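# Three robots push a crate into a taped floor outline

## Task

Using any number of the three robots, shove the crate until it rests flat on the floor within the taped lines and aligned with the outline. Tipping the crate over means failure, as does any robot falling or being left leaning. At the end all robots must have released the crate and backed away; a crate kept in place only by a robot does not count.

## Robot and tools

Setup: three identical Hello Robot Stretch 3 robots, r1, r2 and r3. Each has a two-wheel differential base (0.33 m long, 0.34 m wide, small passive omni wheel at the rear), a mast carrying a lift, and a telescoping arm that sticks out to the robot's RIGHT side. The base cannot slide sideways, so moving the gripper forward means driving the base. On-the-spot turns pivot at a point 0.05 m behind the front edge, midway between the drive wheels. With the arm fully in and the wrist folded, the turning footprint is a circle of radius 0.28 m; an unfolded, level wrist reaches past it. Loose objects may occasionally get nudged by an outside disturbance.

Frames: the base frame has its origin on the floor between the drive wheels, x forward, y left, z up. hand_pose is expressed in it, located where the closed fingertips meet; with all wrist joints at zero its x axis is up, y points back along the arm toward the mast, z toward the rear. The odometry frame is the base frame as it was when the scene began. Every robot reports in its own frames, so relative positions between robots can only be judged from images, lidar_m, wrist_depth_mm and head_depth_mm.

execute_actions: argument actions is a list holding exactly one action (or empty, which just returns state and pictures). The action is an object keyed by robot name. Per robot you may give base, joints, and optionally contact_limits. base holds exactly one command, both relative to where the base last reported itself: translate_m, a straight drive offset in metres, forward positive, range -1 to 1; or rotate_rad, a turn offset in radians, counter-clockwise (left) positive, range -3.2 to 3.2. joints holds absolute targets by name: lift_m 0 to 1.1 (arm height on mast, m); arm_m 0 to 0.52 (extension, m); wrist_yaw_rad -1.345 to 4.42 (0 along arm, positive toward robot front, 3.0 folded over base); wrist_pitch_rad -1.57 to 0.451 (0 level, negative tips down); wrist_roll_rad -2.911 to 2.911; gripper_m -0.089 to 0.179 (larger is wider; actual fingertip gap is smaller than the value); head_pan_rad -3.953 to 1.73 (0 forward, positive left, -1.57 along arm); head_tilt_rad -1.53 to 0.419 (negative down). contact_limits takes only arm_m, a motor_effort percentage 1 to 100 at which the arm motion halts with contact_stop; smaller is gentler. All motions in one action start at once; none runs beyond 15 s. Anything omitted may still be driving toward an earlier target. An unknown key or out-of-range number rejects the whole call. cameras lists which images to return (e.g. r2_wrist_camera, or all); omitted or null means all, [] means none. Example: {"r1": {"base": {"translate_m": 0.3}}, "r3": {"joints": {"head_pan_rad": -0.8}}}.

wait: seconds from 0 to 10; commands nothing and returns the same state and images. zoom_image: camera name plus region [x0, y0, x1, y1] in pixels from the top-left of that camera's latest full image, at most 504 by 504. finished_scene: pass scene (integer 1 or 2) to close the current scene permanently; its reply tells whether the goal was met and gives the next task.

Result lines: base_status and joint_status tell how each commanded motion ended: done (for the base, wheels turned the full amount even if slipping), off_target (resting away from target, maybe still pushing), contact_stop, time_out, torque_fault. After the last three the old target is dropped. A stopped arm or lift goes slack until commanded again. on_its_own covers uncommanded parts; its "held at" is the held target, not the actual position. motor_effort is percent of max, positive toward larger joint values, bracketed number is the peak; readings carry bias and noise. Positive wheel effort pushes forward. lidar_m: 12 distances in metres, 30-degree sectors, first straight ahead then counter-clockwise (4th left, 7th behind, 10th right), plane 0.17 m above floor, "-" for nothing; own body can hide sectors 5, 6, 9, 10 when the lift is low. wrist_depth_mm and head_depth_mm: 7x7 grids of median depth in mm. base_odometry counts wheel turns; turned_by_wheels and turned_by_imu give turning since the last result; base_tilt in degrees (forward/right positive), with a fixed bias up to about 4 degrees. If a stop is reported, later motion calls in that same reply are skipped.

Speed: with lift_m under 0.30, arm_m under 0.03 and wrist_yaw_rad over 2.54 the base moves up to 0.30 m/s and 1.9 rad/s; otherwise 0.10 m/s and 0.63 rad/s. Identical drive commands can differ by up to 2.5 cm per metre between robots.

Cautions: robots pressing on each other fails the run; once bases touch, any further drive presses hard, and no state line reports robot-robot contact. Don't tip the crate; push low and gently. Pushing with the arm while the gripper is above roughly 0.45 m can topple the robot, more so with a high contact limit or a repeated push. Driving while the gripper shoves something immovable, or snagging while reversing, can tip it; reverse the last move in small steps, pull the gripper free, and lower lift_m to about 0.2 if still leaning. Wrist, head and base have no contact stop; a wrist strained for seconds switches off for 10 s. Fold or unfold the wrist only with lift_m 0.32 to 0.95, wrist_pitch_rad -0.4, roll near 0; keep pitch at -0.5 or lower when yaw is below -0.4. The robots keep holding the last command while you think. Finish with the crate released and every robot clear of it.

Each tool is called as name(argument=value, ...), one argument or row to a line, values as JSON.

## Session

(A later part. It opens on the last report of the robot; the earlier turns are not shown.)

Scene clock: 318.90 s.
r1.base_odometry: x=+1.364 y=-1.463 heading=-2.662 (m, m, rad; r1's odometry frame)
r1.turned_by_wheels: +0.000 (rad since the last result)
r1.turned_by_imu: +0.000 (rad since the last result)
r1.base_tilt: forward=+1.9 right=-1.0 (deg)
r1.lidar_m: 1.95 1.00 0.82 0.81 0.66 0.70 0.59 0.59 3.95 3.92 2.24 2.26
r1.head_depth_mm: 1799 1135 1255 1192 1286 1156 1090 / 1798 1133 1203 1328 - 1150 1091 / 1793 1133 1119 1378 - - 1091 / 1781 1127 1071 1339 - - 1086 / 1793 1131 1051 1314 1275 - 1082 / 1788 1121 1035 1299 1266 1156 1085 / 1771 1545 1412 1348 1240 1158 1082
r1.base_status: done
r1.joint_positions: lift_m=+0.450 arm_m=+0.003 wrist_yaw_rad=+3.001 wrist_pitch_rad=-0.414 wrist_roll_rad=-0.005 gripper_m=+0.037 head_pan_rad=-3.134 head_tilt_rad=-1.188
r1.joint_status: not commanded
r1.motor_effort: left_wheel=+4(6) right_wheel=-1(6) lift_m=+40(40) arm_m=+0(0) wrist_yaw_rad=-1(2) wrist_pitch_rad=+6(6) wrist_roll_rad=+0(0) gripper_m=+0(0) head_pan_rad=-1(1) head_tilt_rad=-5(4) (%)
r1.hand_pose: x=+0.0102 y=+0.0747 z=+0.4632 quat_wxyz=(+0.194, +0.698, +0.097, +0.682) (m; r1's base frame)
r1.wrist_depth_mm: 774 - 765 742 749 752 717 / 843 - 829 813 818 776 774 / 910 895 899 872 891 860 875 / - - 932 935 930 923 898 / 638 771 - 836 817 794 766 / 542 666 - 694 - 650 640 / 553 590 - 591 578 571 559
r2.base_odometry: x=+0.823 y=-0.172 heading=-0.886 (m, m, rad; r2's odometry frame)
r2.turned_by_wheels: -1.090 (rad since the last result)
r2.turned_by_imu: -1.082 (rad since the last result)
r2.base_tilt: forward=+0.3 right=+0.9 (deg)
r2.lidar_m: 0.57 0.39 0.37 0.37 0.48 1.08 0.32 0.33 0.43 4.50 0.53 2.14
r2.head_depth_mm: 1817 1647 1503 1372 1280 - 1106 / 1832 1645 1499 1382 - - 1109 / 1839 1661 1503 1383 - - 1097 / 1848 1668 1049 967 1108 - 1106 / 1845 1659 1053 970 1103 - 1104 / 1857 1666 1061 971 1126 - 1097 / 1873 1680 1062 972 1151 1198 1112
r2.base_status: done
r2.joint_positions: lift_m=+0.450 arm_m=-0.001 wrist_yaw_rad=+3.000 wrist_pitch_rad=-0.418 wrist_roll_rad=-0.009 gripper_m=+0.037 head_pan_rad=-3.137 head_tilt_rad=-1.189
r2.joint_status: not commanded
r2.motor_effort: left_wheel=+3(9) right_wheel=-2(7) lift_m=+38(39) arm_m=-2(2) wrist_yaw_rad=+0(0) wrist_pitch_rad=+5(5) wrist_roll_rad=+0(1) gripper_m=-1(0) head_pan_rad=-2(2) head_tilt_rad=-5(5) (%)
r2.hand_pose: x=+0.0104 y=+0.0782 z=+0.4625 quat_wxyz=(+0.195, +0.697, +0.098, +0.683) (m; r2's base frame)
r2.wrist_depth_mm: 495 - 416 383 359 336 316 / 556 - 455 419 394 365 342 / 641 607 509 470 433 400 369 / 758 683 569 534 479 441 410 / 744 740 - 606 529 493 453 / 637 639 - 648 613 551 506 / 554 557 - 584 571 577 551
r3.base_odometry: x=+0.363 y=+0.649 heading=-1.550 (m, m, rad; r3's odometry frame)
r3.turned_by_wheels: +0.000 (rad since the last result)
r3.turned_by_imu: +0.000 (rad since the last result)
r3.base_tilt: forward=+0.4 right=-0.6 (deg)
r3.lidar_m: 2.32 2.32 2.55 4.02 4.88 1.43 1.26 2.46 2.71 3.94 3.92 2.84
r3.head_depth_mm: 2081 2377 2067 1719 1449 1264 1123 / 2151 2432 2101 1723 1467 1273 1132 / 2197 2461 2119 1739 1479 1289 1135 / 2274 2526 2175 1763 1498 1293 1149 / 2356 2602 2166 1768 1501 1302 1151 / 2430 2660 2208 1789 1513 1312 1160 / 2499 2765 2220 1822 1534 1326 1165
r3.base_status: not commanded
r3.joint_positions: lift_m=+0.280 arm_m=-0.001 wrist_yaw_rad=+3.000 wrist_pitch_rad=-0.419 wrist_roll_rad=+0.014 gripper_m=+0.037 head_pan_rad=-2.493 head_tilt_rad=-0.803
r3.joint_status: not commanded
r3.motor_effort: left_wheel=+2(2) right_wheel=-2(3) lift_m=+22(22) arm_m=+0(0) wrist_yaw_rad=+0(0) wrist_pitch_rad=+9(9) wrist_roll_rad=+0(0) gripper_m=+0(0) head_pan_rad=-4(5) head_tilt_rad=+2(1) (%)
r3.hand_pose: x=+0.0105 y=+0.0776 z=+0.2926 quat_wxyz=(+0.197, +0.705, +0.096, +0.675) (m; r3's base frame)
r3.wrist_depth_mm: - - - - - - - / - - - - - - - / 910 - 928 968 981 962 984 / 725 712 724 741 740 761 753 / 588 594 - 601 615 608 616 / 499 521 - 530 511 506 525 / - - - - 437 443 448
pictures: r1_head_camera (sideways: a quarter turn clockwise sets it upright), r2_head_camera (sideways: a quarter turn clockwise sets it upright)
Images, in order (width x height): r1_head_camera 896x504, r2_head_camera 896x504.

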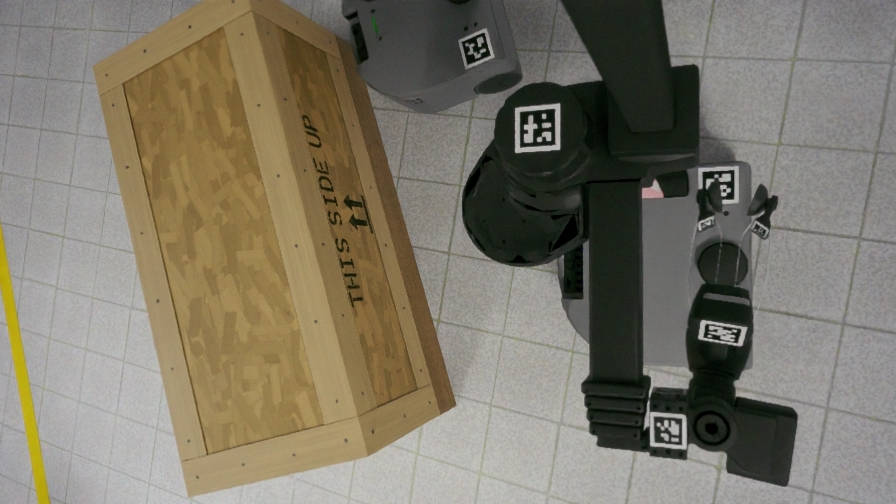

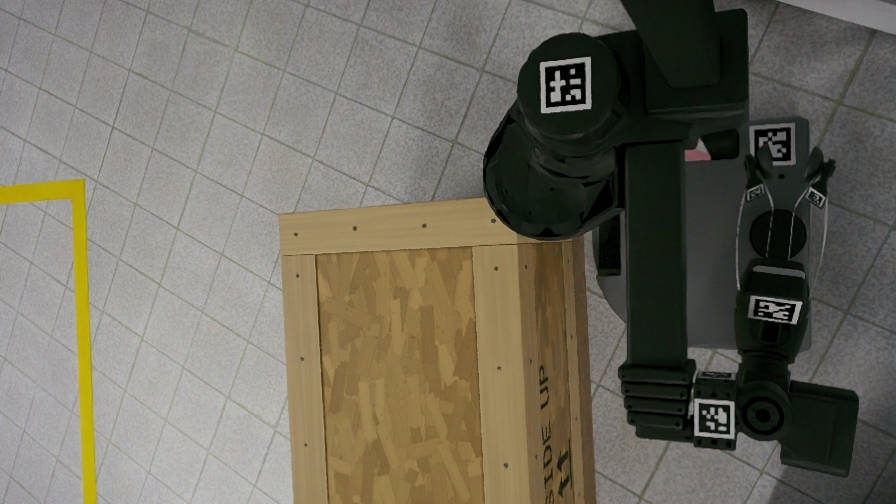

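execute_actions(
  actions=[
    {"r2":{"base":{"rotate_rad":-0.6}},"r1":{"base":{"translate_m":-0.26}}},
  ],
  cameras=["r1_head_camera"],
)

execute_actions(
  actions=[
    {"r2":{"base":{"translate_m":0.15}},"r1":{"base":{"rotate_rad":0.265}}},
  ],
  cameras=["r1_head_camera"],
)

execute_actions(
  actions=[
    {"r2":{"base":{"rotate_rad":0.63}},"r1":{"base":{"translate_m":-0.04}}},
  ],
  cameras=["r2_head_camera","r1_head_camera"],
)

Scene clock: 338.00 s.
r1.base_odometry: x=+1.595 y=-1.343 heading=-2.662 (m, m, rad; r1's odometry frame)
r1.turned_by_wheels: +0.000 (rad since the last result)
r1.turned_by_imu: +0.001 (rad since the last result)
r1.base_tilt: forward=+1.9 right=-1.0 (deg)
r1.lidar_m: 2.05 1.05 0.86 0.86 0.53 0.41 0.34 0.34 0.38 3.88 2.47 2.42
r1.head_depth_mm: 1800 1624 1034 1168 1127 1160 1094 / 1798 1622 1034 1074 - 1148 1090 / 1791 1622 1031 968 - - 1088 / 1797 1617 1031 964 - - 1086 / 1786 1608 1028 955 1247 - 1084 / 1776 1600 1023 944 1119 1152 1078 / 1784 1608 1022 951 1231 1160 1079
r1.base_status: done
r1.joint_positions: lift_m=+0.450 arm_m=+0.003 wrist_yaw_rad=+3.001 wrist_pitch_rad=-0.414 wrist_roll_rad=-0.005 gripper_m=+0.037 head_pan_rad=-3.134 head_tilt_rad=-1.188
r1.joint_status: not commanded
r1.motor_effort: left_wheel=+4(6) right_wheel=-1(8) lift_m=+41(40) arm_m=+0(0) wrist_yaw_rad=-1(1) wrist_pitch_rad=+6(6) wrist_roll_rad=+0(0) gripper_m=+0(0) head_pan_rad=-1(1) head_tilt_rad=-5(5) (%)
r1.hand_pose: x=+0.0102 y=+0.0747 z=+0.4632 quat_wxyz=(+0.194, +0.698, +0.097, +0.682) (m; r1's base frame)
r1.wrist_depth_mm: 346 - 790 782 770 781 760 / 877 - 876 850 833 822 853 / - 953 954 961 944 917 902 / - - - - - 983 964 / 627 620 - 804 816 810 771 / 583 578 - 688 - 650 664 / 537 600 - 583 582 575 562
r2.base_odometry: x=+0.823 y=-0.172 heading=-1.486 (m, m, rad; r2's odometry frame)
r2.turned_by_wheels: -0.600 (rad since the last result)
r2.turned_by_imu: -0.596 (rad since the last result)
r2.base_tilt: forward=+0.2 right=+0.9 (deg)
r2.lidar_m: 3.60 0.63 0.40 0.37 0.37 0.45 0.91 0.32 0.32 0.41 0.40 2.95
r2.head_depth_mm: 806 867 939 1016 1044 - 1103 / 1051 1153 1280 1337 - - 1109 / 1504 1594 1512 1405 - - 1093 / 1843 1663 1510 1395 1295 - 1100 / 1845 1664 1515 1399 1263 - 1104 / 1858 1663 1520 1376 923 - 1100 / 1876 1680 1524 973 906 1128 1103
r2.base_status: done
r2.joint_positions: lift_m=+0.450 arm_m=-0.001 wrist_yaw_rad=+3.000 wrist_pitch_rad=-0.418 wrist_roll_rad=-0.009 gripper_m=+0.037 head_pan_rad=-3.137 head_tilt_rad=-1.189
r2.joint_status: not commanded
r2.motor_effort: left_wheel=+3(9) right_wheel=-2(6) lift_m=+39(39) arm_m=-1(2) wrist_yaw_rad=+0(1) wrist_pitch_rad=+5(5) wrist_roll_rad=+1(0) gripper_m=+0(0) head_pan_rad=-2(2) head_tilt_rad=-4(4) (%)
r2.hand_pose: x=+0.0104 y=+0.0782 z=+0.4625 quat_wxyz=(+0.195, +0.697, +0.098, +0.683) (m; r2's base frame)
r2.wrist_depth_mm: 307 - 357 389 429 471 538 / 334 - 394 431 483 543 617 / 362 384 438 480 544 614 720 / 399 428 492 540 620 737 872 / 438 478 - 614 721 779 804 / 489 539 - 651 656 665 673 / 529 562 - 583 577 581 579
r3.base_odometry: x=+0.363 y=+0.649 heading=-1.550 (m, m, rad; r3's odometry frame)
r3.turned_by_wheels: +0.000 (rad since the last result)
r3.turned_by_imu: -0.001 (rad since the last result)
r3.base_tilt: forward=+0.5 right=-0.6 (deg)
r3.lidar_m: 2.33 2.31 2.56 4.06 4.87 1.43 1.26 2.46 2.72 3.94 3.90 2.84
r3.head_depth_mm: 2097 2351 2071 1714 1458 1261 1126 / 2149 2406 2095 1737 1473 1275 1133 / 2215 2486 2132 1745 1471 1286 1136 / 2288 2546 2163 1757 1491 1292 1146 / 2364 2603 2176 1782 1495 1304 1152 / 2437 2692 2194 1803 1526 1315 1158 / 2532 2774 2224 1809 1532 1327 1159
r3.base_status: not commanded
r3.joint_positions: lift_m=+0.280 arm_m=-0.001 wrist_yaw_rad=+3.000 wrist_pitch_rad=-0.419 wrist_roll_rad=+0.014 gripper_m=+0.037 head_pan_rad=-2.493 head_tilt_rad=-0.803
r3.joint_status: not commanded
r3.motor_effort: left_wheel=+2(2) right_wheel=-2(2) lift_m=+23(23) arm_m=+0(0) wrist_yaw_rad=+0(0) wrist_pitch_rad=+9(9) wrist_roll_rad=+0(0) gripper_m=+1(1) head_pan_rad=-5(5) head_tilt_rad=+2(2) (%)
r3.hand_pose: x=+0.0105 y=+0.0776 z=+0.2926 quat_wxyz=(+0.197, +0.705, +0.096, +0.675) (m; r3's base frame)
r3.wrist_depth_mm: - - - - - - - / - - - - - - - / 897 - 949 952 963 998 981 / 718 729 731 745 754 738 768 / 587 593 - 605 633 630 603 / 502 523 - 521 515 512 510 / - - - - 441 444 449
pictures: r1_head_camera (sideways: a quarter turn clockwise sets it upright)
Images, in order (width x height): r1_head_camera 896x504.

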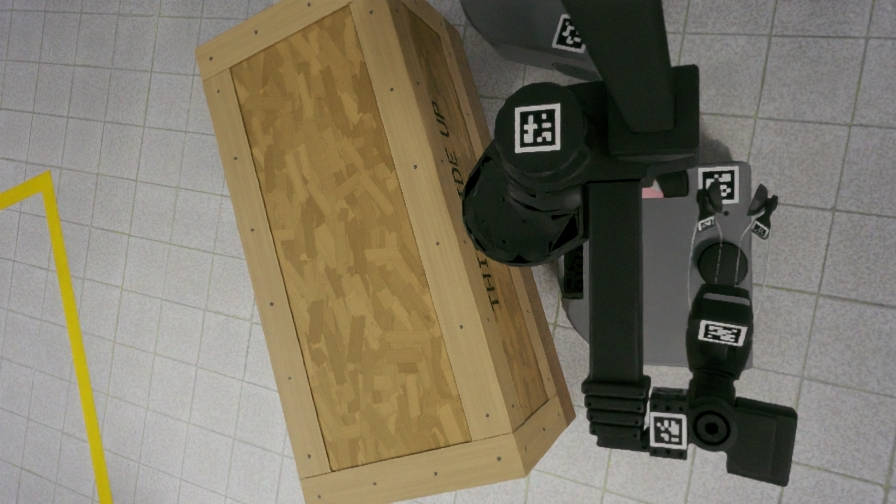

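Scene clock: 340.50 s.
r1.base_odometry: x=+1.595 y=-1.343 heading=-2.397 (m, m, rad; r1's odometry frame)
r1.turned_by_wheels: +0.265 (rad since the last result)
r1.turned_by_imu: +0.266 (rad since the last result)
r1.base_tilt: forward=+1.9 right=-1.0 (deg)
r1.lidar_m: 1.34 0.92 0.86 0.45 0.51 0.36 0.34 0.35 3.89 3.96 2.43 3.61
r1.head_depth_mm: 1802 1634 1035 975 1267 1028 1092 / 1795 1622 1036 971 - 1147 1093 / 1800 1615 1032 957 - - 1087 / 1802 1614 1030 959 - - 1088 / 1792 1620 1028 956 1261 - 1087 / 1769 1615 1048 963 1262 1154 1083 / 1769 1612 1462 1345 1243 1158 1082
r1.base_status: done
r1.joint_positions: lift_m=+0.450 arm_m=+0.003 wrist_yaw_rad=+3.001 wrist_pitch_rad=-0.414 wrist_roll_rad=-0.005 gripper_m=+0.037 head_pan_rad=-3.134 head_tilt_rad=-1.188
r1.joint_status: not commanded
r1.motor_effort: left_wheel=-3(8) right_wheel=+3(7) lift_m=+40(40) arm_m=+0(0) wrist_yaw_rad=-2(1) wrist_pitch_rad=+6(6) wrist_roll_rad=+0(0) gripper_m=+0(0) head_pan_rad=-1(0) head_tilt_rad=-5(5) (%)
r1.hand_pose: x=+0.0102 y=+0.0747 z=+0.4632 quat_wxyz=(+0.194, +0.698, +0.097, +0.682) (m; r1's base frame)
r1.wrist_depth_mm: - - 887 454 765 713 651 / - - - 876 808 787 717 / 528 635 - - 887 828 763 / 446 637 821 756 949 865 837 / 441 651 - 614 828 767 766 / 422 647 - 607 - 677 658 / 414 575 - 586 585 567 558
r2.base_odometry: x=+0.836 y=-0.322 heading=-1.486 (m, m, rad; r2's odometry frame)
r2.turned_by_wheels: +0.000 (rad since the last result)
r2.turned_by_imu: +0.001 (rad since the last result)
r2.base_tilt: forward=+0.2 right=+0.9 (deg)
r2.lidar_m: 3.76 0.67 0.43 0.39 0.39 0.48 0.97 0.44 0.44 0.35 0.46 2.83
r2.head_depth_mm: 864 926 1001 1088 1110 - 1104 / 1118 1234 1362 1365 - - 1105 / 1622 1615 1502 1404 - - 1094 / 1838 1666 1516 1389 1297 - 1106 / 1859 1666 1519 1357 1285 - 1105 / 1854 1664 1532 982 1229 - 1096 / 1863 1675 1060 975 1076 1200 974
r2.base_status: done
r2.joint_positions: lift_m=+0.450 arm_m=-0.001 wrist_yaw_rad=+3.000 wrist_pitch_rad=-0.418 wrist_roll_rad=-0.009 gripper_m=+0.037 head_pan_rad=-3.137 head_tilt_rad=-1.189
r2.joint_status: not commanded
r2.motor_effort: left_wheel=+1(7) right_wheel=-2(4) lift_m=+39(39) arm_m=-2(2) wrist_yaw_rad=+1(0) wrist_pitch_rad=+5(5) wrist_roll_rad=+1(1) gripper_m=+1(1) head_pan_rad=-3(1) head_tilt_rad=-5(4) (%)
r2.hand_pose: x=+0.0104 y=+0.0782 z=+0.4625 quat_wxyz=(+0.195, +0.697, +0.098, +0.683) (m; r2's base frame)
r2.wrist_depth_mm: 327 - 380 412 454 511 564 / 354 - 416 457 509 566 655 / 387 407 464 513 576 660 772 / 419 454 517 575 651 766 874 / 462 509 - 646 751 789 774 / 511 567 - 653 652 659 667 / 544 559 - 578 572 575 584
r3.base_odometry: x=+0.363 y=+0.649 heading=-1.550 (m, m, rad; r3's odometry frame)
r3.turned_by_wheels: +0.000 (rad since the last result)
r3.turned_by_imu: +0.000 (rad since the last result)
r3.base_tilt: forward=+0.4 right=-0.6 (deg)
r3.lidar_m: 2.33 2.31 2.56 4.03 4.86 1.43 1.26 2.46 2.72 3.94 3.91 2.85
r3.head_depth_mm: 2091 2366 2085 1706 1448 1266 1122 / 2155 2411 2116 1721 1468 1276 1130 / 2217 2471 2118 1760 1474 1279 1138 / 2266 2524 2164 1757 1484 1297 1150 / 2367 2619 2174 1776 1502 1305 1148 / 2413 2699 2201 1796 1522 1312 1161 / 2496 2756 2231 1812 1531 1322 1165
r3.base_status: not commanded
r3.joint_positions: lift_m=+0.280 arm_m=-0.001 wrist_yaw_rad=+3.000 wrist_pitch_rad=-0.419 wrist_roll_rad=+0.014 gripper_m=+0.037 head_pan_rad=-2.493 head_tilt_rad=-0.803
r3.joint_status: not commanded
r3.motor_effort: left_wheel=+2(2) right_wheel=-3(2) lift_m=+22(22) arm_m=+0(0) wrist_yaw_rad=+2(0) wrist_pitch_rad=+9(9) wrist_roll_rad=+0(0) gripper_m=+1(1) head_pan_rad=-4(4) head_tilt_rad=+1(2) (%)
r3.hand_pose: x=+0.0105 y=+0.0776 z=+0.2926 quat_wxyz=(+0.197, +0.705, +0.096, +0.675) (m; r3's base frame)
r3.wrist_depth_mm: - - - - - - - / - - - - - - - / 942 - 957 967 969 973 975 / 715 730 747 744 755 755 756 / 584 595 - 598 635 620 620 / 497 524 - 531 509 514 523 / - - - - 440 448 443
pictures: r1_head_camera (sideways: a quarter turn clockwise sets it upright)
Images, in order (width x height): r1_head_camera 896x504.

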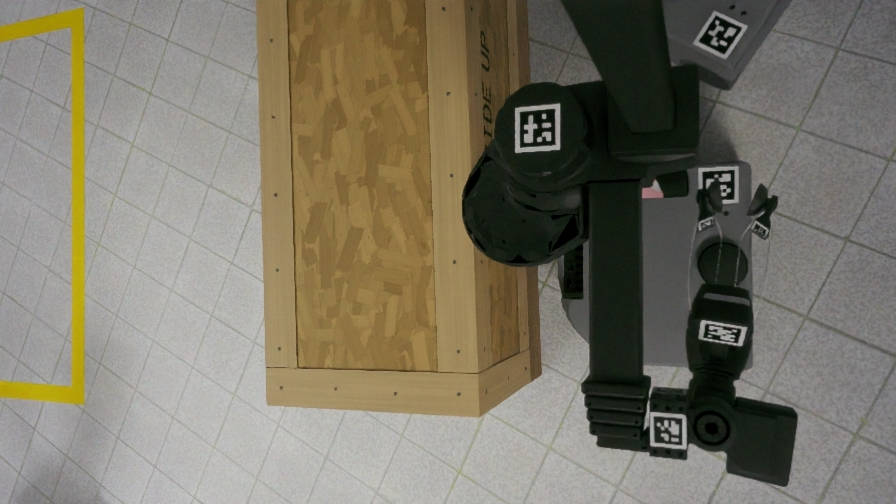

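Scene clock: 342.43 s.
r1.base_odometry: x=+1.624 y=-1.315 heading=-2.397 (m, m, rad; r1's odometry frame)
r1.turned_by_wheels: +0.000 (rad since the last result)
r1.turned_by_imu: +0.000 (rad since the last result)
r1.base_tilt: forward=+1.9 right=-1.0 (deg)
r1.lidar_m: 1.37 0.93 0.46 0.46 0.45 0.32 0.30 0.31 3.86 3.92 2.45 3.66
r1.head_depth_mm: 1799 1632 1038 960 1222 1014 985 / 1797 1625 1032 960 - 1138 1083 / 1807 1616 1027 960 - - 1086 / 1798 1620 1029 957 - - 1089 / 1790 1623 1029 946 1121 - 1086 / 1789 1615 1034 951 1244 1151 1081 / 1777 1597 1465 1341 1246 1154 1084
r1.base_status: done
r1.joint_positions: lift_m=+0.450 arm_m=+0.003 wrist_yaw_rad=+3.001 wrist_pitch_rad=-0.414 wrist_roll_rad=-0.005 gripper_m=+0.037 head_pan_rad=-3.134 head_tilt_rad=-1.188
r1.joint_status: not commanded
r1.motor_effort: left_wheel=-3(10) right_wheel=+2(5) lift_m=+40(40) arm_m=+0(1) wrist_yaw_rad=-2(2) wrist_pitch_rad=+6(6) wrist_roll_rad=+0(0) gripper_m=-1(0) head_pan_rad=-1(2) head_tilt_rad=-5(5) (%)
r1.hand_pose: x=+0.0102 y=+0.0747 z=+0.4632 quat_wxyz=(+0.194, +0.698, +0.097, +0.682) (m; r1's base frame)
r1.wrist_depth_mm: - - 873 547 752 726 678 / - - - 882 823 775 737 / 513 557 - - 936 858 789 / 405 570 - 728 939 882 847 / 388 583 - 601 846 781 760 / 373 564 - 533 - 668 651 / 370 535 - 577 578 558 562
r2.base_odometry: x=+0.836 y=-0.322 heading=-0.856 (m, m, rad; r2's odometry frame)
r2.turned_by_wheels: +0.630 (rad since the last result)
r2.turned_by_imu: +0.625 (rad since the last result)
r2.base_tilt: forward=+0.2 right=+0.9 (deg)
r2.lidar_m: 0.59 0.41 0.39 0.40 0.52 0.45 0.44 0.46 0.37 0.46 2.82 1.93
r2.head_depth_mm: 1825 1645 1497 1382 1284 - 1109 / 1819 1645 1496 1368 - - 1109 / 1837 1656 1045 997 - - 1095 / 1853 1659 1047 1012 1297 - 1103 / 1846 1659 1051 1011 1293 - 1110 / 1852 1667 1061 1007 1301 - 1101 / 1864 1668 1063 1008 1128 1084 1112
r2.base_status: done
r2.joint_positions: lift_m=+0.450 arm_m=-0.001 wrist_yaw_rad=+3.000 wrist_pitch_rad=-0.418 wrist_roll_rad=-0.009 gripper_m=+0.037 head_pan_rad=-3.137 head_tilt_rad=-1.189
r2.joint_status: not commanded
r2.motor_effort: left_wheel=-1(6) right_wheel=+3(8) lift_m=+39(39) arm_m=-2(2) wrist_yaw_rad=+1(1) wrist_pitch_rad=+5(5) wrist_roll_rad=+0(1) gripper_m=-1(0) head_pan_rad=-1(2) head_tilt_rad=-4(5) (%)
r2.hand_pose: x=+0.0104 y=+0.0782 z=+0.4625 quat_wxyz=(+0.195, +0.697, +0.098, +0.683) (m; r2's base frame)
r2.wrist_depth_mm: 545 - 446 409 376 352 329 / 607 - 495 450 412 381 355 / 715 661 549 502 460 415 384 / 822 745 616 564 509 463 420 / 744 745 - 648 560 511 468 / 634 637 - 655 618 569 520 / 561 552 - 582 570 573 556
r3.base_odometry: x=+0.363 y=+0.649 heading=-1.550 (m, m, rad; r3's odometry frame)
r3.turned_by_wheels: +0.000 (rad since the last result)
r3.turned_by_imu: +0.000 (rad since the last result)
r3.base_tilt: forward=+0.5 right=-0.6 (deg)
r3.lidar_m: 2.33 2.32 2.56 4.03 4.89 1.43 1.26 2.45 2.71 3.95 3.92 2.84
r3.head_depth_mm: 2075 2363 2082 1716 1449 1264 1123 / 2169 2403 2114 1732 1472 1275 1132 / 2207 2440 2121 1735 1481 1290 1144 / 2284 2565 2158 1758 1487 1291 1143 / 2339 2593 2173 1777 1502 1305 1147 / 2427 2703 2202 1798 1518 1305 1159 / 2495 2787 2235 1808 1529 1317 1163
r3.base_status: not commanded
r3.joint_positions: lift_m=+0.280 arm_m=-0.001 wrist_yaw_rad=+3.000 wrist_pitch_rad=-0.419 wrist_roll_rad=+0.014 gripper_m=+0.037 head_pan_rad=-2.493 head_tilt_rad=-0.803
r3.joint_status: not commanded
r3.motor_effort: left_wheel=+2(2) right_wheel=-2(2) lift_m=+22(23) arm_m=+0(0) wrist_yaw_rad=+1(0) wrist_pitch_rad=+9(9) wrist_roll_rad=+0(0) gripper_m=+0(0) head_pan_rad=-5(4) head_tilt_rad=+1(1) (%)
r3.hand_pose: x=+0.0105 y=+0.0776 z=+0.2926 quat_wxyz=(+0.197, +0.705, +0.096, +0.675) (m; r3's base frame)
r3.wrist_depth_mm: - - - - - - - / - - - - - - - / 918 - 954 962 952 992 - / 733 728 735 742 742 761 747 / 597 589 - 595 620 622 623 / 492 516 - 525 511 520 513 / - - - - 433 443 447
pictures: r1_head_camera (sideways: a quarter turn clockwise sets it upright), r2_head_camera (sideways: a quarter turn clockwise sets it upright)
Images, in order (width x height): r1_head_camera 896x504, r2_head_camera 896x504.

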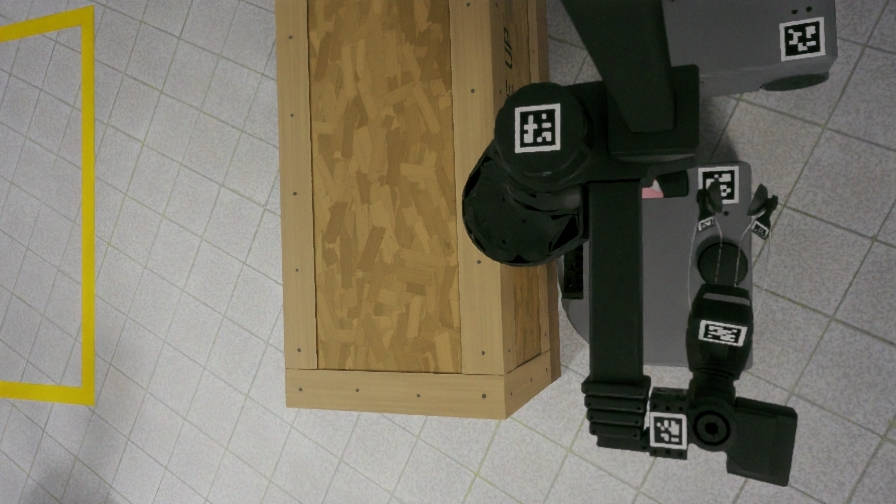

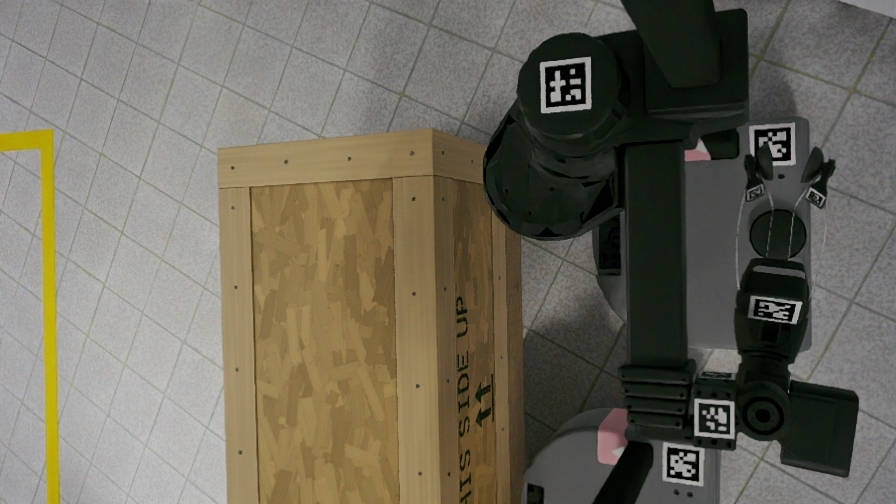

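execute_actions(
  actions=[
    {"r2":{"base":{"translate_m":-0.15}},"r1":{"base":{"translate_m":-0.02}}},
  ],
  cameras=[],
)

execute_actions(
  actions=[
    {"r2":{"base":{"translate_m":-0.8}},"r1":{"base":{"translate_m":-0.8}}},
  ],
  cameras=["r2_head_camera","r1_head_camera","r3_head_camera"],
)

Scene clock: 353.37 s.
r1.base_odometry: x=+1.639 y=-1.302 heading=-2.397 (m, m, rad; r1's odometry frame)
r1.turned_by_wheels: +0.000 (rad since the last result)
r1.turned_by_imu: +0.000 (rad since the last result)
r1.base_tilt: forward=+1.9 right=-1.0 (deg)
r1.lidar_m: 1.38 0.94 0.88 0.44 0.42 0.30 0.28 0.29 3.85 3.92 2.46 3.68
r1.head_depth_mm: 1801 1618 1040 949 1125 1028 1088 / 1804 1623 1032 949 - 1136 1094 / 1783 1627 1028 958 - - 1087 / 1794 1618 1029 957 - - 1090 / 1798 1610 1028 942 1042 - 1086 / 1787 1606 1036 950 1246 1156 1081 / 1775 1602 1472 1343 1250 1154 1078
r1.base_status: done
r1.joint_positions: lift_m=+0.450 arm_m=+0.003 wrist_yaw_rad=+3.001 wrist_pitch_rad=-0.414 wrist_roll_rad=-0.005 gripper_m=+0.037 head_pan_rad=-3.134 head_tilt_rad=-1.188
r1.joint_status: not commanded
r1.motor_effort: left_wheel=-2(9) right_wheel=+2(4) lift_m=+40(40) arm_m=+0(0) wrist_yaw_rad=-1(1) wrist_pitch_rad=+6(6) wrist_roll_rad=+0(0) gripper_m=+0(0) head_pan_rad=-1(2) head_tilt_rad=-5(5) (%)
r1.hand_pose: x=+0.0102 y=+0.0747 z=+0.4632 quat_wxyz=(+0.194, +0.698, +0.097, +0.682) (m; r1's base frame)
r1.wrist_depth_mm: - - 355 828 781 734 687 / - - - 928 850 794 735 / 521 557 - - 924 862 793 / 401 535 723 - 938 889 841 / 365 547 - 775 818 782 775 / 360 527 - 633 - 665 666 / 348 506 - 576 587 568 564
r2.base_odometry: x=+0.738 y=-0.208 heading=-0.856 (m, m, rad; r2's odometry frame)
r2.turned_by_wheels: +0.000 (rad since the last result)
r2.turned_by_imu: -0.002 (rad since the last result)
r2.base_tilt: forward=+0.2 right=+0.9 (deg)
r2.lidar_m: 0.69 0.48 0.46 0.47 0.62 0.30 0.29 0.30 0.41 0.33 2.88 2.28
r2.head_depth_mm: 1818 1640 1491 1374 1290 - 1105 / 1837 1646 1498 1365 - - 1110 / 1835 1649 1046 972 - - 1095 / 1842 1666 1046 967 1002 - 1104 / 1853 1670 1050 969 1001 - 1110 / 1847 1669 1056 968 1045 - 1100 / 1860 1680 1060 973 1087 1051 1098
r2.base_status: done
r2.joint_positions: lift_m=+0.450 arm_m=-0.001 wrist_yaw_rad=+3.000 wrist_pitch_rad=-0.418 wrist_roll_rad=-0.009 gripper_m=+0.037 head_pan_rad=-3.137 head_tilt_rad=-1.189
r2.joint_status: not commanded
r2.motor_effort: left_wheel=+0(7) right_wheel=+3(4) lift_m=+39(39) arm_m=-2(2) wrist_yaw_rad=+0(0) wrist_pitch_rad=+5(5) wrist_roll_rad=+1(0) gripper_m=-1(0) head_pan_rad=-1(2) head_tilt_rad=-5(4) (%)
r2.hand_pose: x=+0.0104 y=+0.0782 z=+0.4625 quat_wxyz=(+0.195, +0.697, +0.098, +0.683) (m; r2's base frame)
r2.wrist_depth_mm: 622 - 515 473 438 404 378 / 712 - 571 522 475 445 410 / 827 756 639 579 525 482 447 / 866 835 706 652 580 535 486 / 745 753 - 718 643 594 544 / 638 642 - 653 655 644 586 / 552 563 - 578 575 576 580
r3.base_odometry: x=+0.363 y=+0.649 heading=-1.550 (m, m, rad; r3's odometry frame)
r3.turned_by_wheels: +0.000 (rad since the last result)
r3.turned_by_imu: -0.001 (rad since the last result)
r3.base_tilt: forward=+0.4 right=-0.5 (deg)
r3.lidar_m: 2.32 2.31 2.56 4.04 4.85 1.42 1.26 2.46 2.72 3.95 3.91 2.85
r3.head_depth_mm: 2102 2362 2087 1708 1455 1265 1126 / 2159 2406 2087 1721 1461 1276 1128 / 2219 2464 2125 1735 1477 1291 1138 / 2278 2553 2141 1768 1501 1294 1144 / 2385 2583 2190 1774 1496 1301 1156 / 2425 2680 2194 1808 1516 1313 1156 / 2521 2755 2239 1805 1529 1324 1161
r3.base_status: not commanded
r3.joint_positions: lift_m=+0.280 arm_m=-0.001 wrist_yaw_rad=+3.000 wrist_pitch_rad=-0.419 wrist_roll_rad=+0.014 gripper_m=+0.037 head_pan_rad=-2.493 head_tilt_rad=-0.803
r3.joint_status: not commanded
r3.motor_effort: left_wheel=+2(3) right_wheel=-2(2) lift_m=+22(22) arm_m=+0(0) wrist_yaw_rad=+0(0) wrist_pitch_rad=+9(9) wrist_roll_rad=+0(0) gripper_m=+0(1) head_pan_rad=-6(4) head_tilt_rad=+1(2) (%)
r3.hand_pose: x=+0.0105 y=+0.0776 z=+0.2926 quat_wxyz=(+0.197, +0.705, +0.096, +0.675) (m; r3's base frame)
r3.wrist_depth_mm: - - - - - - - / - - - - - - - / 941 - 974 944 969 968 977 / 735 723 730 740 764 759 742 / 590 592 - 600 636 628 611 / 497 512 - 530 514 523 513 / - - - - 439 444 443
pictures: none
No camera images: the call's "cameras" was empty. Leave "cameras" out to get every camera's image.

Scene clock: 362.40 s.
r1.base_odometry: x=+2.227 y=-0.760 heading=-2.396 (m, m, rad; r1's odometry frame)
r1.turned_by_wheels: +0.001 (rad since the last result)
r1.turned_by_imu: +0.006 (rad since the last result)
r1.base_tilt: forward=+1.9 right=-1.0 (deg)
r1.lidar_m: 1.89 1.30 1.22 0.42 0.41 0.29 0.28 0.29 1.23 3.57 2.96 2.96
r1.head_depth_mm: 1810 1626 1036 949 1099 1023 1090 / 1795 1624 1030 951 - 1132 1088 / 1804 1628 1033 960 - - 1087 / 1791 1615 1025 955 - - 1086 / 1782 1613 1023 941 1027 - 1087 / 1786 1611 1036 937 1122 1153 1081 / 1773 1600 1459 1342 1240 1154 1079
r1.base_status: translate_m off_target (by the wheels' count: -0.7999 of -0.8000)
r1.joint_positions: lift_m=+0.450 arm_m=+0.003 wrist_yaw_rad=+3.001 wrist_pitch_rad=-0.414 wrist_roll_rad=-0.005 gripper_m=+0.037 head_pan_rad=-3.134 head_tilt_rad=-1.188
r1.joint_status: not commanded
r1.on_its_own: right_wheel is at rest, and its effort (-31) is outside its rest range (-18 to +18)
r1.motor_effort: left_wheel=-9(65) right_wheel=-31(70) lift_m=+39(40) arm_m=+0(0) wrist_yaw_rad=-1(0) wrist_pitch_rad=+6(6) wrist_roll_rad=+0(0) gripper_m=+0(0) head_pan_rad=-1(1) head_tilt_rad=-5(5) (%)
r1.hand_pose: x=+0.0103 y=+0.0747 z=+0.4632 quat_wxyz=(+0.194, +0.698, +0.097, +0.682) (m; r1's base frame)
r1.wrist_depth_mm: - - 331 - - - 966 / - - - - - - - / 524 530 - - - - - / 391 513 725 - - - 943 / 355 535 - 804 824 756 771 / 351 503 - 645 - 673 646 / 339 497 - 554 577 573 556
r2.base_odometry: x=+0.214 y=+0.396 heading=-0.857 (m, m, rad; r2's odometry frame)
r2.turned_by_wheels: -0.001 (rad since the last result)
r2.turned_by_imu: -0.006 (rad since the last result)
r2.base_tilt: forward=+0.2 right=+0.9 (deg)
r2.lidar_m: 1.23 0.86 0.82 0.84 1.09 0.29 0.28 0.29 0.39 0.31 3.33 4.19
r2.head_depth_mm: 1821 1647 1506 1378 1288 - 1106 / 1829 1646 1500 1368 - - 1108 / 1824 1652 1047 970 - - 1100 / 1846 1658 1048 965 958 - 1106 / 1852 1673 1053 968 957 - 1106 / 1861 1675 1056 972 1001 - 1099 / 1856 1675 1063 973 1051 1048 1092
r2.base_status: translate_m off_target (by the wheels' count: -0.7997 of -0.8000)
r2.joint_positions: lift_m=+0.450 arm_m=-0.001 wrist_yaw_rad=+3.000 wrist_pitch_rad=-0.418 wrist_roll_rad=-0.009 gripper_m=+0.037 head_pan_rad=-3.137 head_tilt_rad=-1.189
r2.joint_status: not commanded
r2.on_its_own: left_wheel is at rest, and its effort (-49) is outside its rest range (-18 to +18); right_wheel is at rest, and its effort (-32) is outside its rest range (-18 to +18)
r2.motor_effort: left_wheel=-49(83) right_wheel=-32(61) lift_m=+39(39) arm_m=-2(1) wrist_yaw_rad=+1(0) wrist_pitch_rad=+5(5) wrist_roll_rad=+1(1) gripper_m=+0(0) head_pan_rad=-1(3) head_tilt_rad=-4(5) (%)
r2.hand_pose: x=+0.0104 y=+0.0782 z=+0.4625 quat_wxyz=(+0.195, +0.697, +0.098, +0.683) (m; r2's base frame)
r2.wrist_depth_mm: - - 876 805 744 694 651 / - - 973 888 824 754 711 / - - - 981 904 826 760 / 903 912 918 922 932 883 831 / 732 749 - 766 779 783 779 / 631 641 - 660 659 669 672 / 553 564 - 576 561 576 582
r3.base_odometry: x=+0.363 y=+0.649 heading=-1.550 (m, m, rad; r3's odometry frame)
r3.turned_by_wheels: +0.000 (rad since the last result)
r3.turned_by_imu: -0.001 (rad since the last result)
r3.base_tilt: forward=+0.4 right=-0.5 (deg)
r3.lidar_m: 2.32 2.31 2.56 4.04 4.87 3.02 0.79 0.72 2.71 3.94 3.93 2.85
r3.head_depth_mm: 2080 2337 1459 1204 1251 1266 1120 / 2162 2406 1468 1210 1243 1271 1127 / 2225 2487 1557 1552 1451 1285 1139 / 2261 2568 2129 1765 1490 1287 1145 / 2343 2592 2184 1800 1502 1309 1153 / 2425 2704 2204 1789 1521 1310 1159 / 2495 2760 2216 1808 1526 1329 1165
r3.base_status: not commanded
r3.joint_positions: lift_m=+0.280 arm_m=-0.001 wrist_yaw_rad=+3.000 wrist_pitch_rad=-0.419 wrist_roll_rad=+0.014 gripper_m=+0.037 head_pan_rad=-2.493 head_tilt_rad=-0.803
r3.joint_status: not commanded
r3.motor_effort: left_wheel=+2(2) right_wheel=-2(2) lift_m=+22(22) arm_m=+0(0) wrist_yaw_rad=+1(0) wrist_pitch_rad=+9(9) wrist_roll_rad=+0(0) gripper_m=+0(1) head_pan_rad=-5(5) head_tilt_rad=+2(2) (%)
r3.hand_pose: x=+0.0105 y=+0.0776 z=+0.2926 quat_wxyz=(+0.197, +0.705, +0.096, +0.675) (m; r3's base frame)
r3.wrist_depth_mm: - - - - - - - / - - - - - - - / 946 - 974 958 955 - 987 / 716 719 731 736 743 761 749 / 591 594 - 598 625 616 628 / 506 520 - 523 518 511 524 / - - - - 445 451 444
pictures: r1_head_camera (sideways: a quarter turn clockwise sets it upright), r2_head_camera (sideways: a quarter turn clockwise sets it upright), r3_head_camera (sideways: a quarter turn clockwise sets it upright)
Images, in order (width x height): r1_head_camera 896x504, r2_head_camera 896x504, r3_head_camera 896x504.

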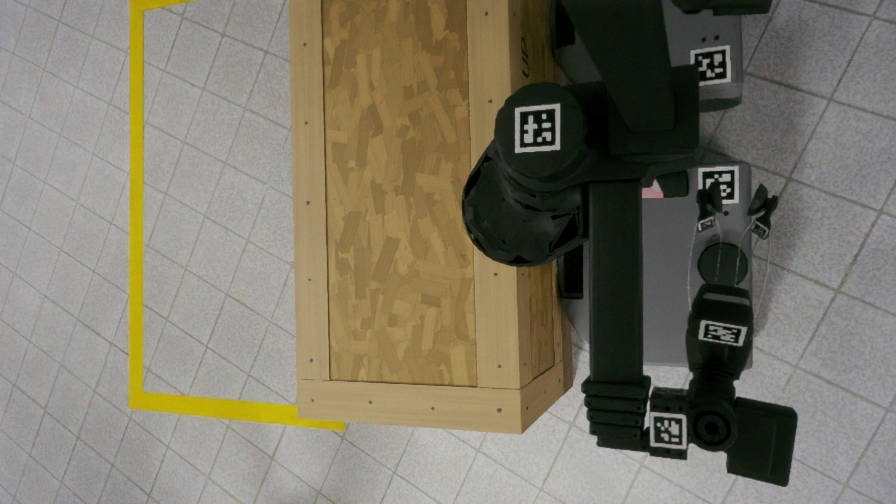

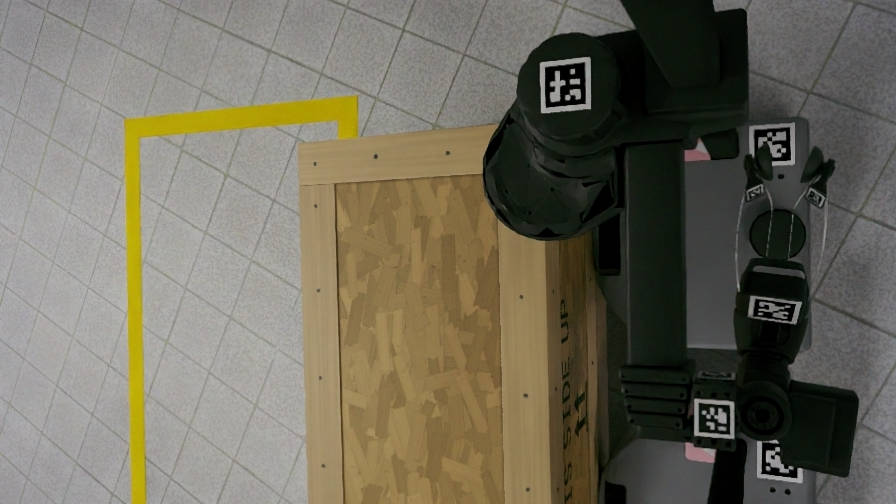

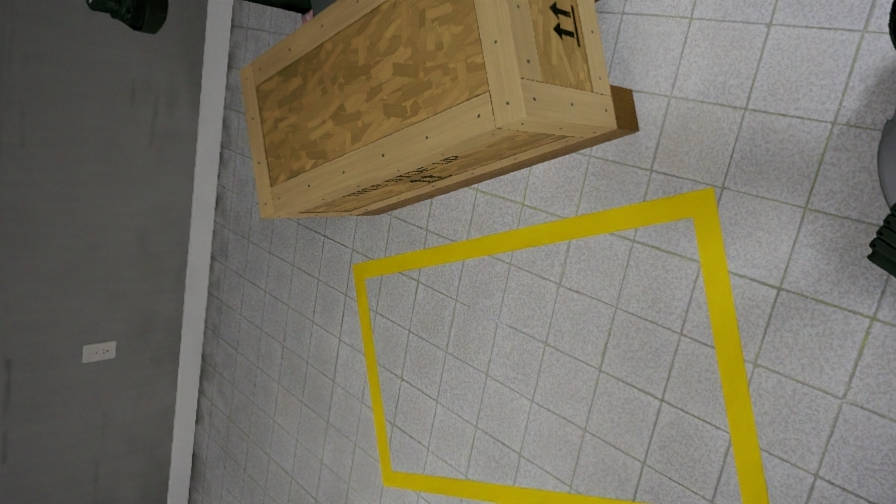

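execute_actions(
  actions=[
    {"r2":{"base":{"translate_m":-0.655}},"r1":{"base":{"translate_m":-0.667}}},
  ],
  cameras=["r2_head_camera","r1_head_camera","r3_head_camera","r3_nav_camera"],
)

Scene clock: 374.63 s.
r1.base_odometry: x=+2.717 y=-0.307 heading=-2.396 (m, m, rad; r1's odometry frame)
r1.turned_by_wheels: +0.001 (rad since the last result)
r1.turned_by_imu: +0.004 (rad since the last result)
r1.base_tilt: forward=+1.9 right=-1.0 (deg)
r1.lidar_m: 2.32 1.59 1.50 0.41 0.40 0.29 0.28 0.29 0.93 0.93 4.28 3.45
r1.head_depth_mm: 1808 1628 1033 950 1066 1015 1086 / 1794 1628 1031 947 - 1129 1092 / 1794 1623 1030 957 - - 1088 / 1783 1621 1025 959 - - 1084 / 1800 1609 1024 943 1031 - 1083 / 1785 1603 1026 940 1144 1155 1088 / 1782 1610 1466 1348 1246 1154 1080
r1.base_status: translate_m off_target (by the wheels' count: -0.6667 of -0.6670)
r1.joint_positions: lift_m=+0.450 arm_m=+0.003 wrist_yaw_rad=+3.001 wrist_pitch_rad=-0.414 wrist_roll_rad=-0.005 gripper_m=+0.037 head_pan_rad=-3.134 head_tilt_rad=-1.188
r1.joint_status: not commanded
r1.on_its_own: left_wheel is at rest, and its effort (-21) is outside its rest range (-18 to +18); right_wheel is at rest, and its effort (-60) is outside its rest range (-18 to +18)
r1.motor_effort: left_wheel=-21(32) right_wheel=-60(64) lift_m=+40(40) arm_m=+0(0) wrist_yaw_rad=-2(2) wrist_pitch_rad=+6(6) wrist_roll_rad=+0(0) gripper_m=+0(0) head_pan_rad=-1(2) head_tilt_rad=-5(5) (%)
r1.hand_pose: x=+0.0103 y=+0.0747 z=+0.4632 quat_wxyz=(+0.194, +0.698, +0.097, +0.682) (m; r1's base frame)
r1.wrist_depth_mm: - - 418 - - - - / - - - - - - - / 524 518 - - - - - / 387 500 689 - - - 915 / 348 517 - 803 833 783 768 / 342 494 - 535 - 664 637 / 334 482 - 557 591 567 561
r2.base_odometry: x=-0.215 y=+0.891 heading=-0.857 (m, m, rad; r2's odometry frame)
r2.turned_by_wheels: +0.000 (rad since the last result)
r2.turned_by_imu: -0.007 (rad since the last result)
r2.base_tilt: forward=+0.3 right=+1.0 (deg)
r2.lidar_m: 1.68 1.18 1.11 1.13 1.48 0.29 0.28 0.29 0.30 0.30 3.82 3.78
r2.head_depth_mm: 1832 1644 1498 1374 1286 - 1106 / 1827 1656 1504 1363 - - 1102 / 1835 1652 1046 969 - - 1092 / 1847 1653 1052 969 964 - 1102 / 1849 1666 1052 969 961 - 1106 / 1849 1668 1058 972 1014 - 1100 / 1868 1673 1060 976 1064 1047 1090
r2.base_status: done
r2.joint_positions: lift_m=+0.450 arm_m=-0.001 wrist_yaw_rad=+3.000 wrist_pitch_rad=-0.418 wrist_roll_rad=-0.009 gripper_m=+0.037 head_pan_rad=-3.137 head_tilt_rad=-1.189
r2.joint_status: not commanded
r2.motor_effort: left_wheel=+1(64) right_wheel=-2(54) lift_m=+38(38) arm_m=-2(2) wrist_yaw_rad=+1(0) wrist_pitch_rad=+5(5) wrist_roll_rad=+1(1) gripper_m=+0(1) head_pan_rad=-2(2) head_tilt_rad=-4(4) (%)
r2.hand_pose: x=+0.0104 y=+0.0782 z=+0.4625 quat_wxyz=(+0.195, +0.697, +0.098, +0.683) (m; r2's base frame)
r2.wrist_depth_mm: - - - - - 911 865 / - - - - - - 945 / - - - - - - - / 916 890 923 928 942 970 979 / 756 744 - 770 773 781 804 / 634 642 - 661 654 670 677 / 553 562 - 582 570 583 581
r3.base_odometry: x=+0.363 y=+0.649 heading=-1.550 (m, m, rad; r3's odometry frame)
r3.turned_by_wheels: +0.000 (rad since the last result)
r3.turned_by_imu: -0.002 (rad since the last result)
r3.base_tilt: forward=+0.4 right=-0.5 (deg)
r3.lidar_m: 2.33 2.31 2.55 4.06 4.86 3.02 2.47 0.93 0.67 0.77 3.91 2.84
r3.head_depth_mm: 2099 2347 2082 1717 1462 1263 1123 / 2147 2432 2098 1634 1435 1280 1136 / 2106 2361 1119 1455 1388 1288 1136 / 2266 1397 1098 1632 1376 1295 1144 / 2348 2577 1576 1250 1120 1285 1153 / 2431 2703 1541 1262 1122 1288 1158 / 2500 2788 1618 1272 1119 1289 1164
r3.base_status: not commanded
r3.joint_positions: lift_m=+0.280 arm_m=-0.001 wrist_yaw_rad=+3.000 wrist_pitch_rad=-0.419 wrist_roll_rad=+0.014 gripper_m=+0.037 head_pan_rad=-2.493 head_tilt_rad=-0.803
r3.joint_status: not commanded
r3.motor_effort: left_wheel=+2(2) right_wheel=-2(2) lift_m=+23(23) arm_m=+0(0) wrist_yaw_rad=+1(0) wrist_pitch_rad=+9(9) wrist_roll_rad=+0(0) gripper_m=+1(0) head_pan_rad=-4(6) head_tilt_rad=+2(1) (%)
r3.hand_pose: x=+0.0105 y=+0.0776 z=+0.2926 quat_wxyz=(+0.197, +0.705, +0.096, +0.675) (m; r3's base frame)
r3.wrist_depth_mm: - - - - - - - / - - - - - - - / 915 - 955 955 947 975 - / 721 727 743 733 741 744 740 / 600 581 - 592 637 604 622 / 499 517 - 524 518 521 519 / - - - - 442 443 443
pictures: r1_head_camera (sideways: a quarter turn clockwise sets it upright), r2_head_camera (sideways: a quarter turn clockwise sets it upright), r3_head_camera (sideways: a quarter turn clockwise sets it upright), r3_nav_camera (sideways: a quarter turn counterclockwise sets it upright)
Images, in order (width x height): r1_head_camera 896x504, r2_head_camera 896x504, r3_head_camera 896x504, r3_nav_camera 672x504.

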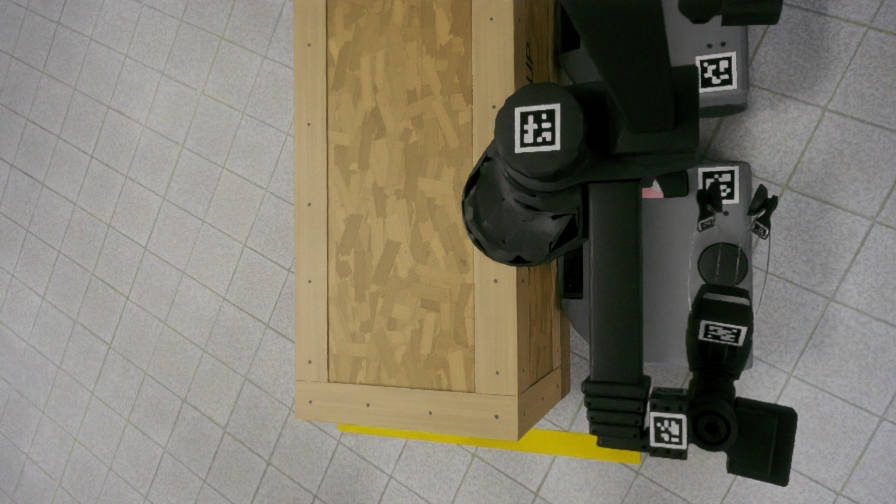

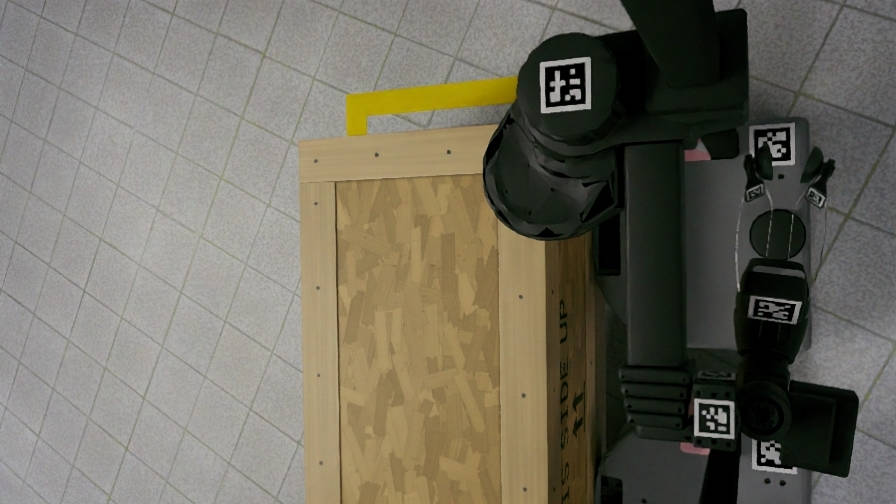

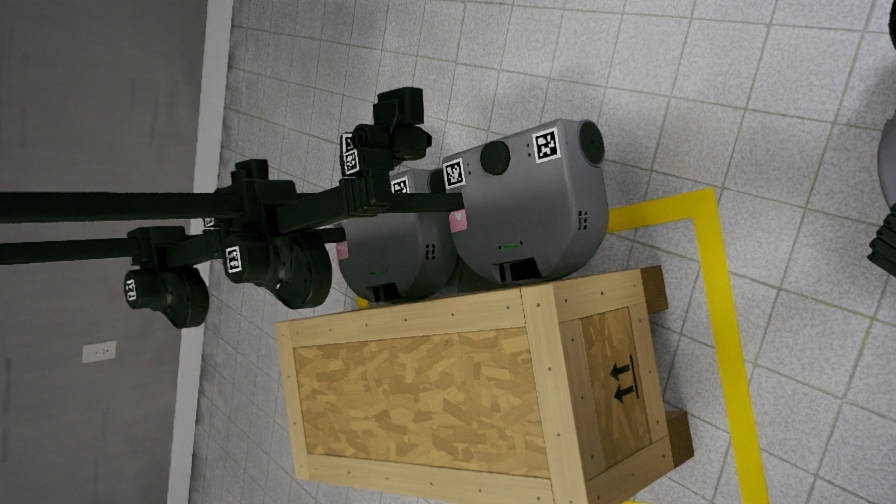

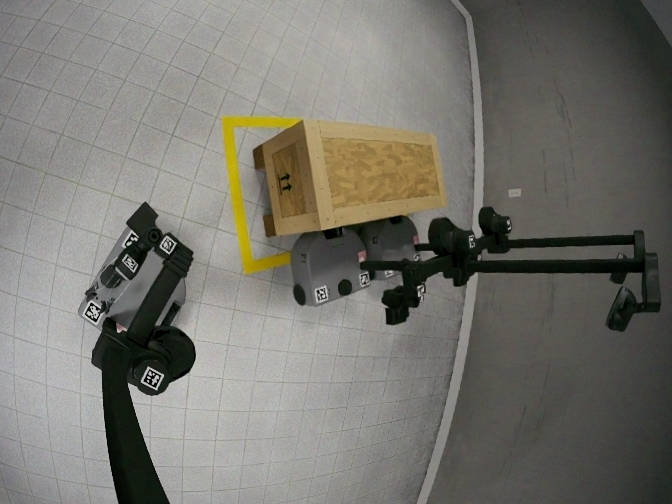

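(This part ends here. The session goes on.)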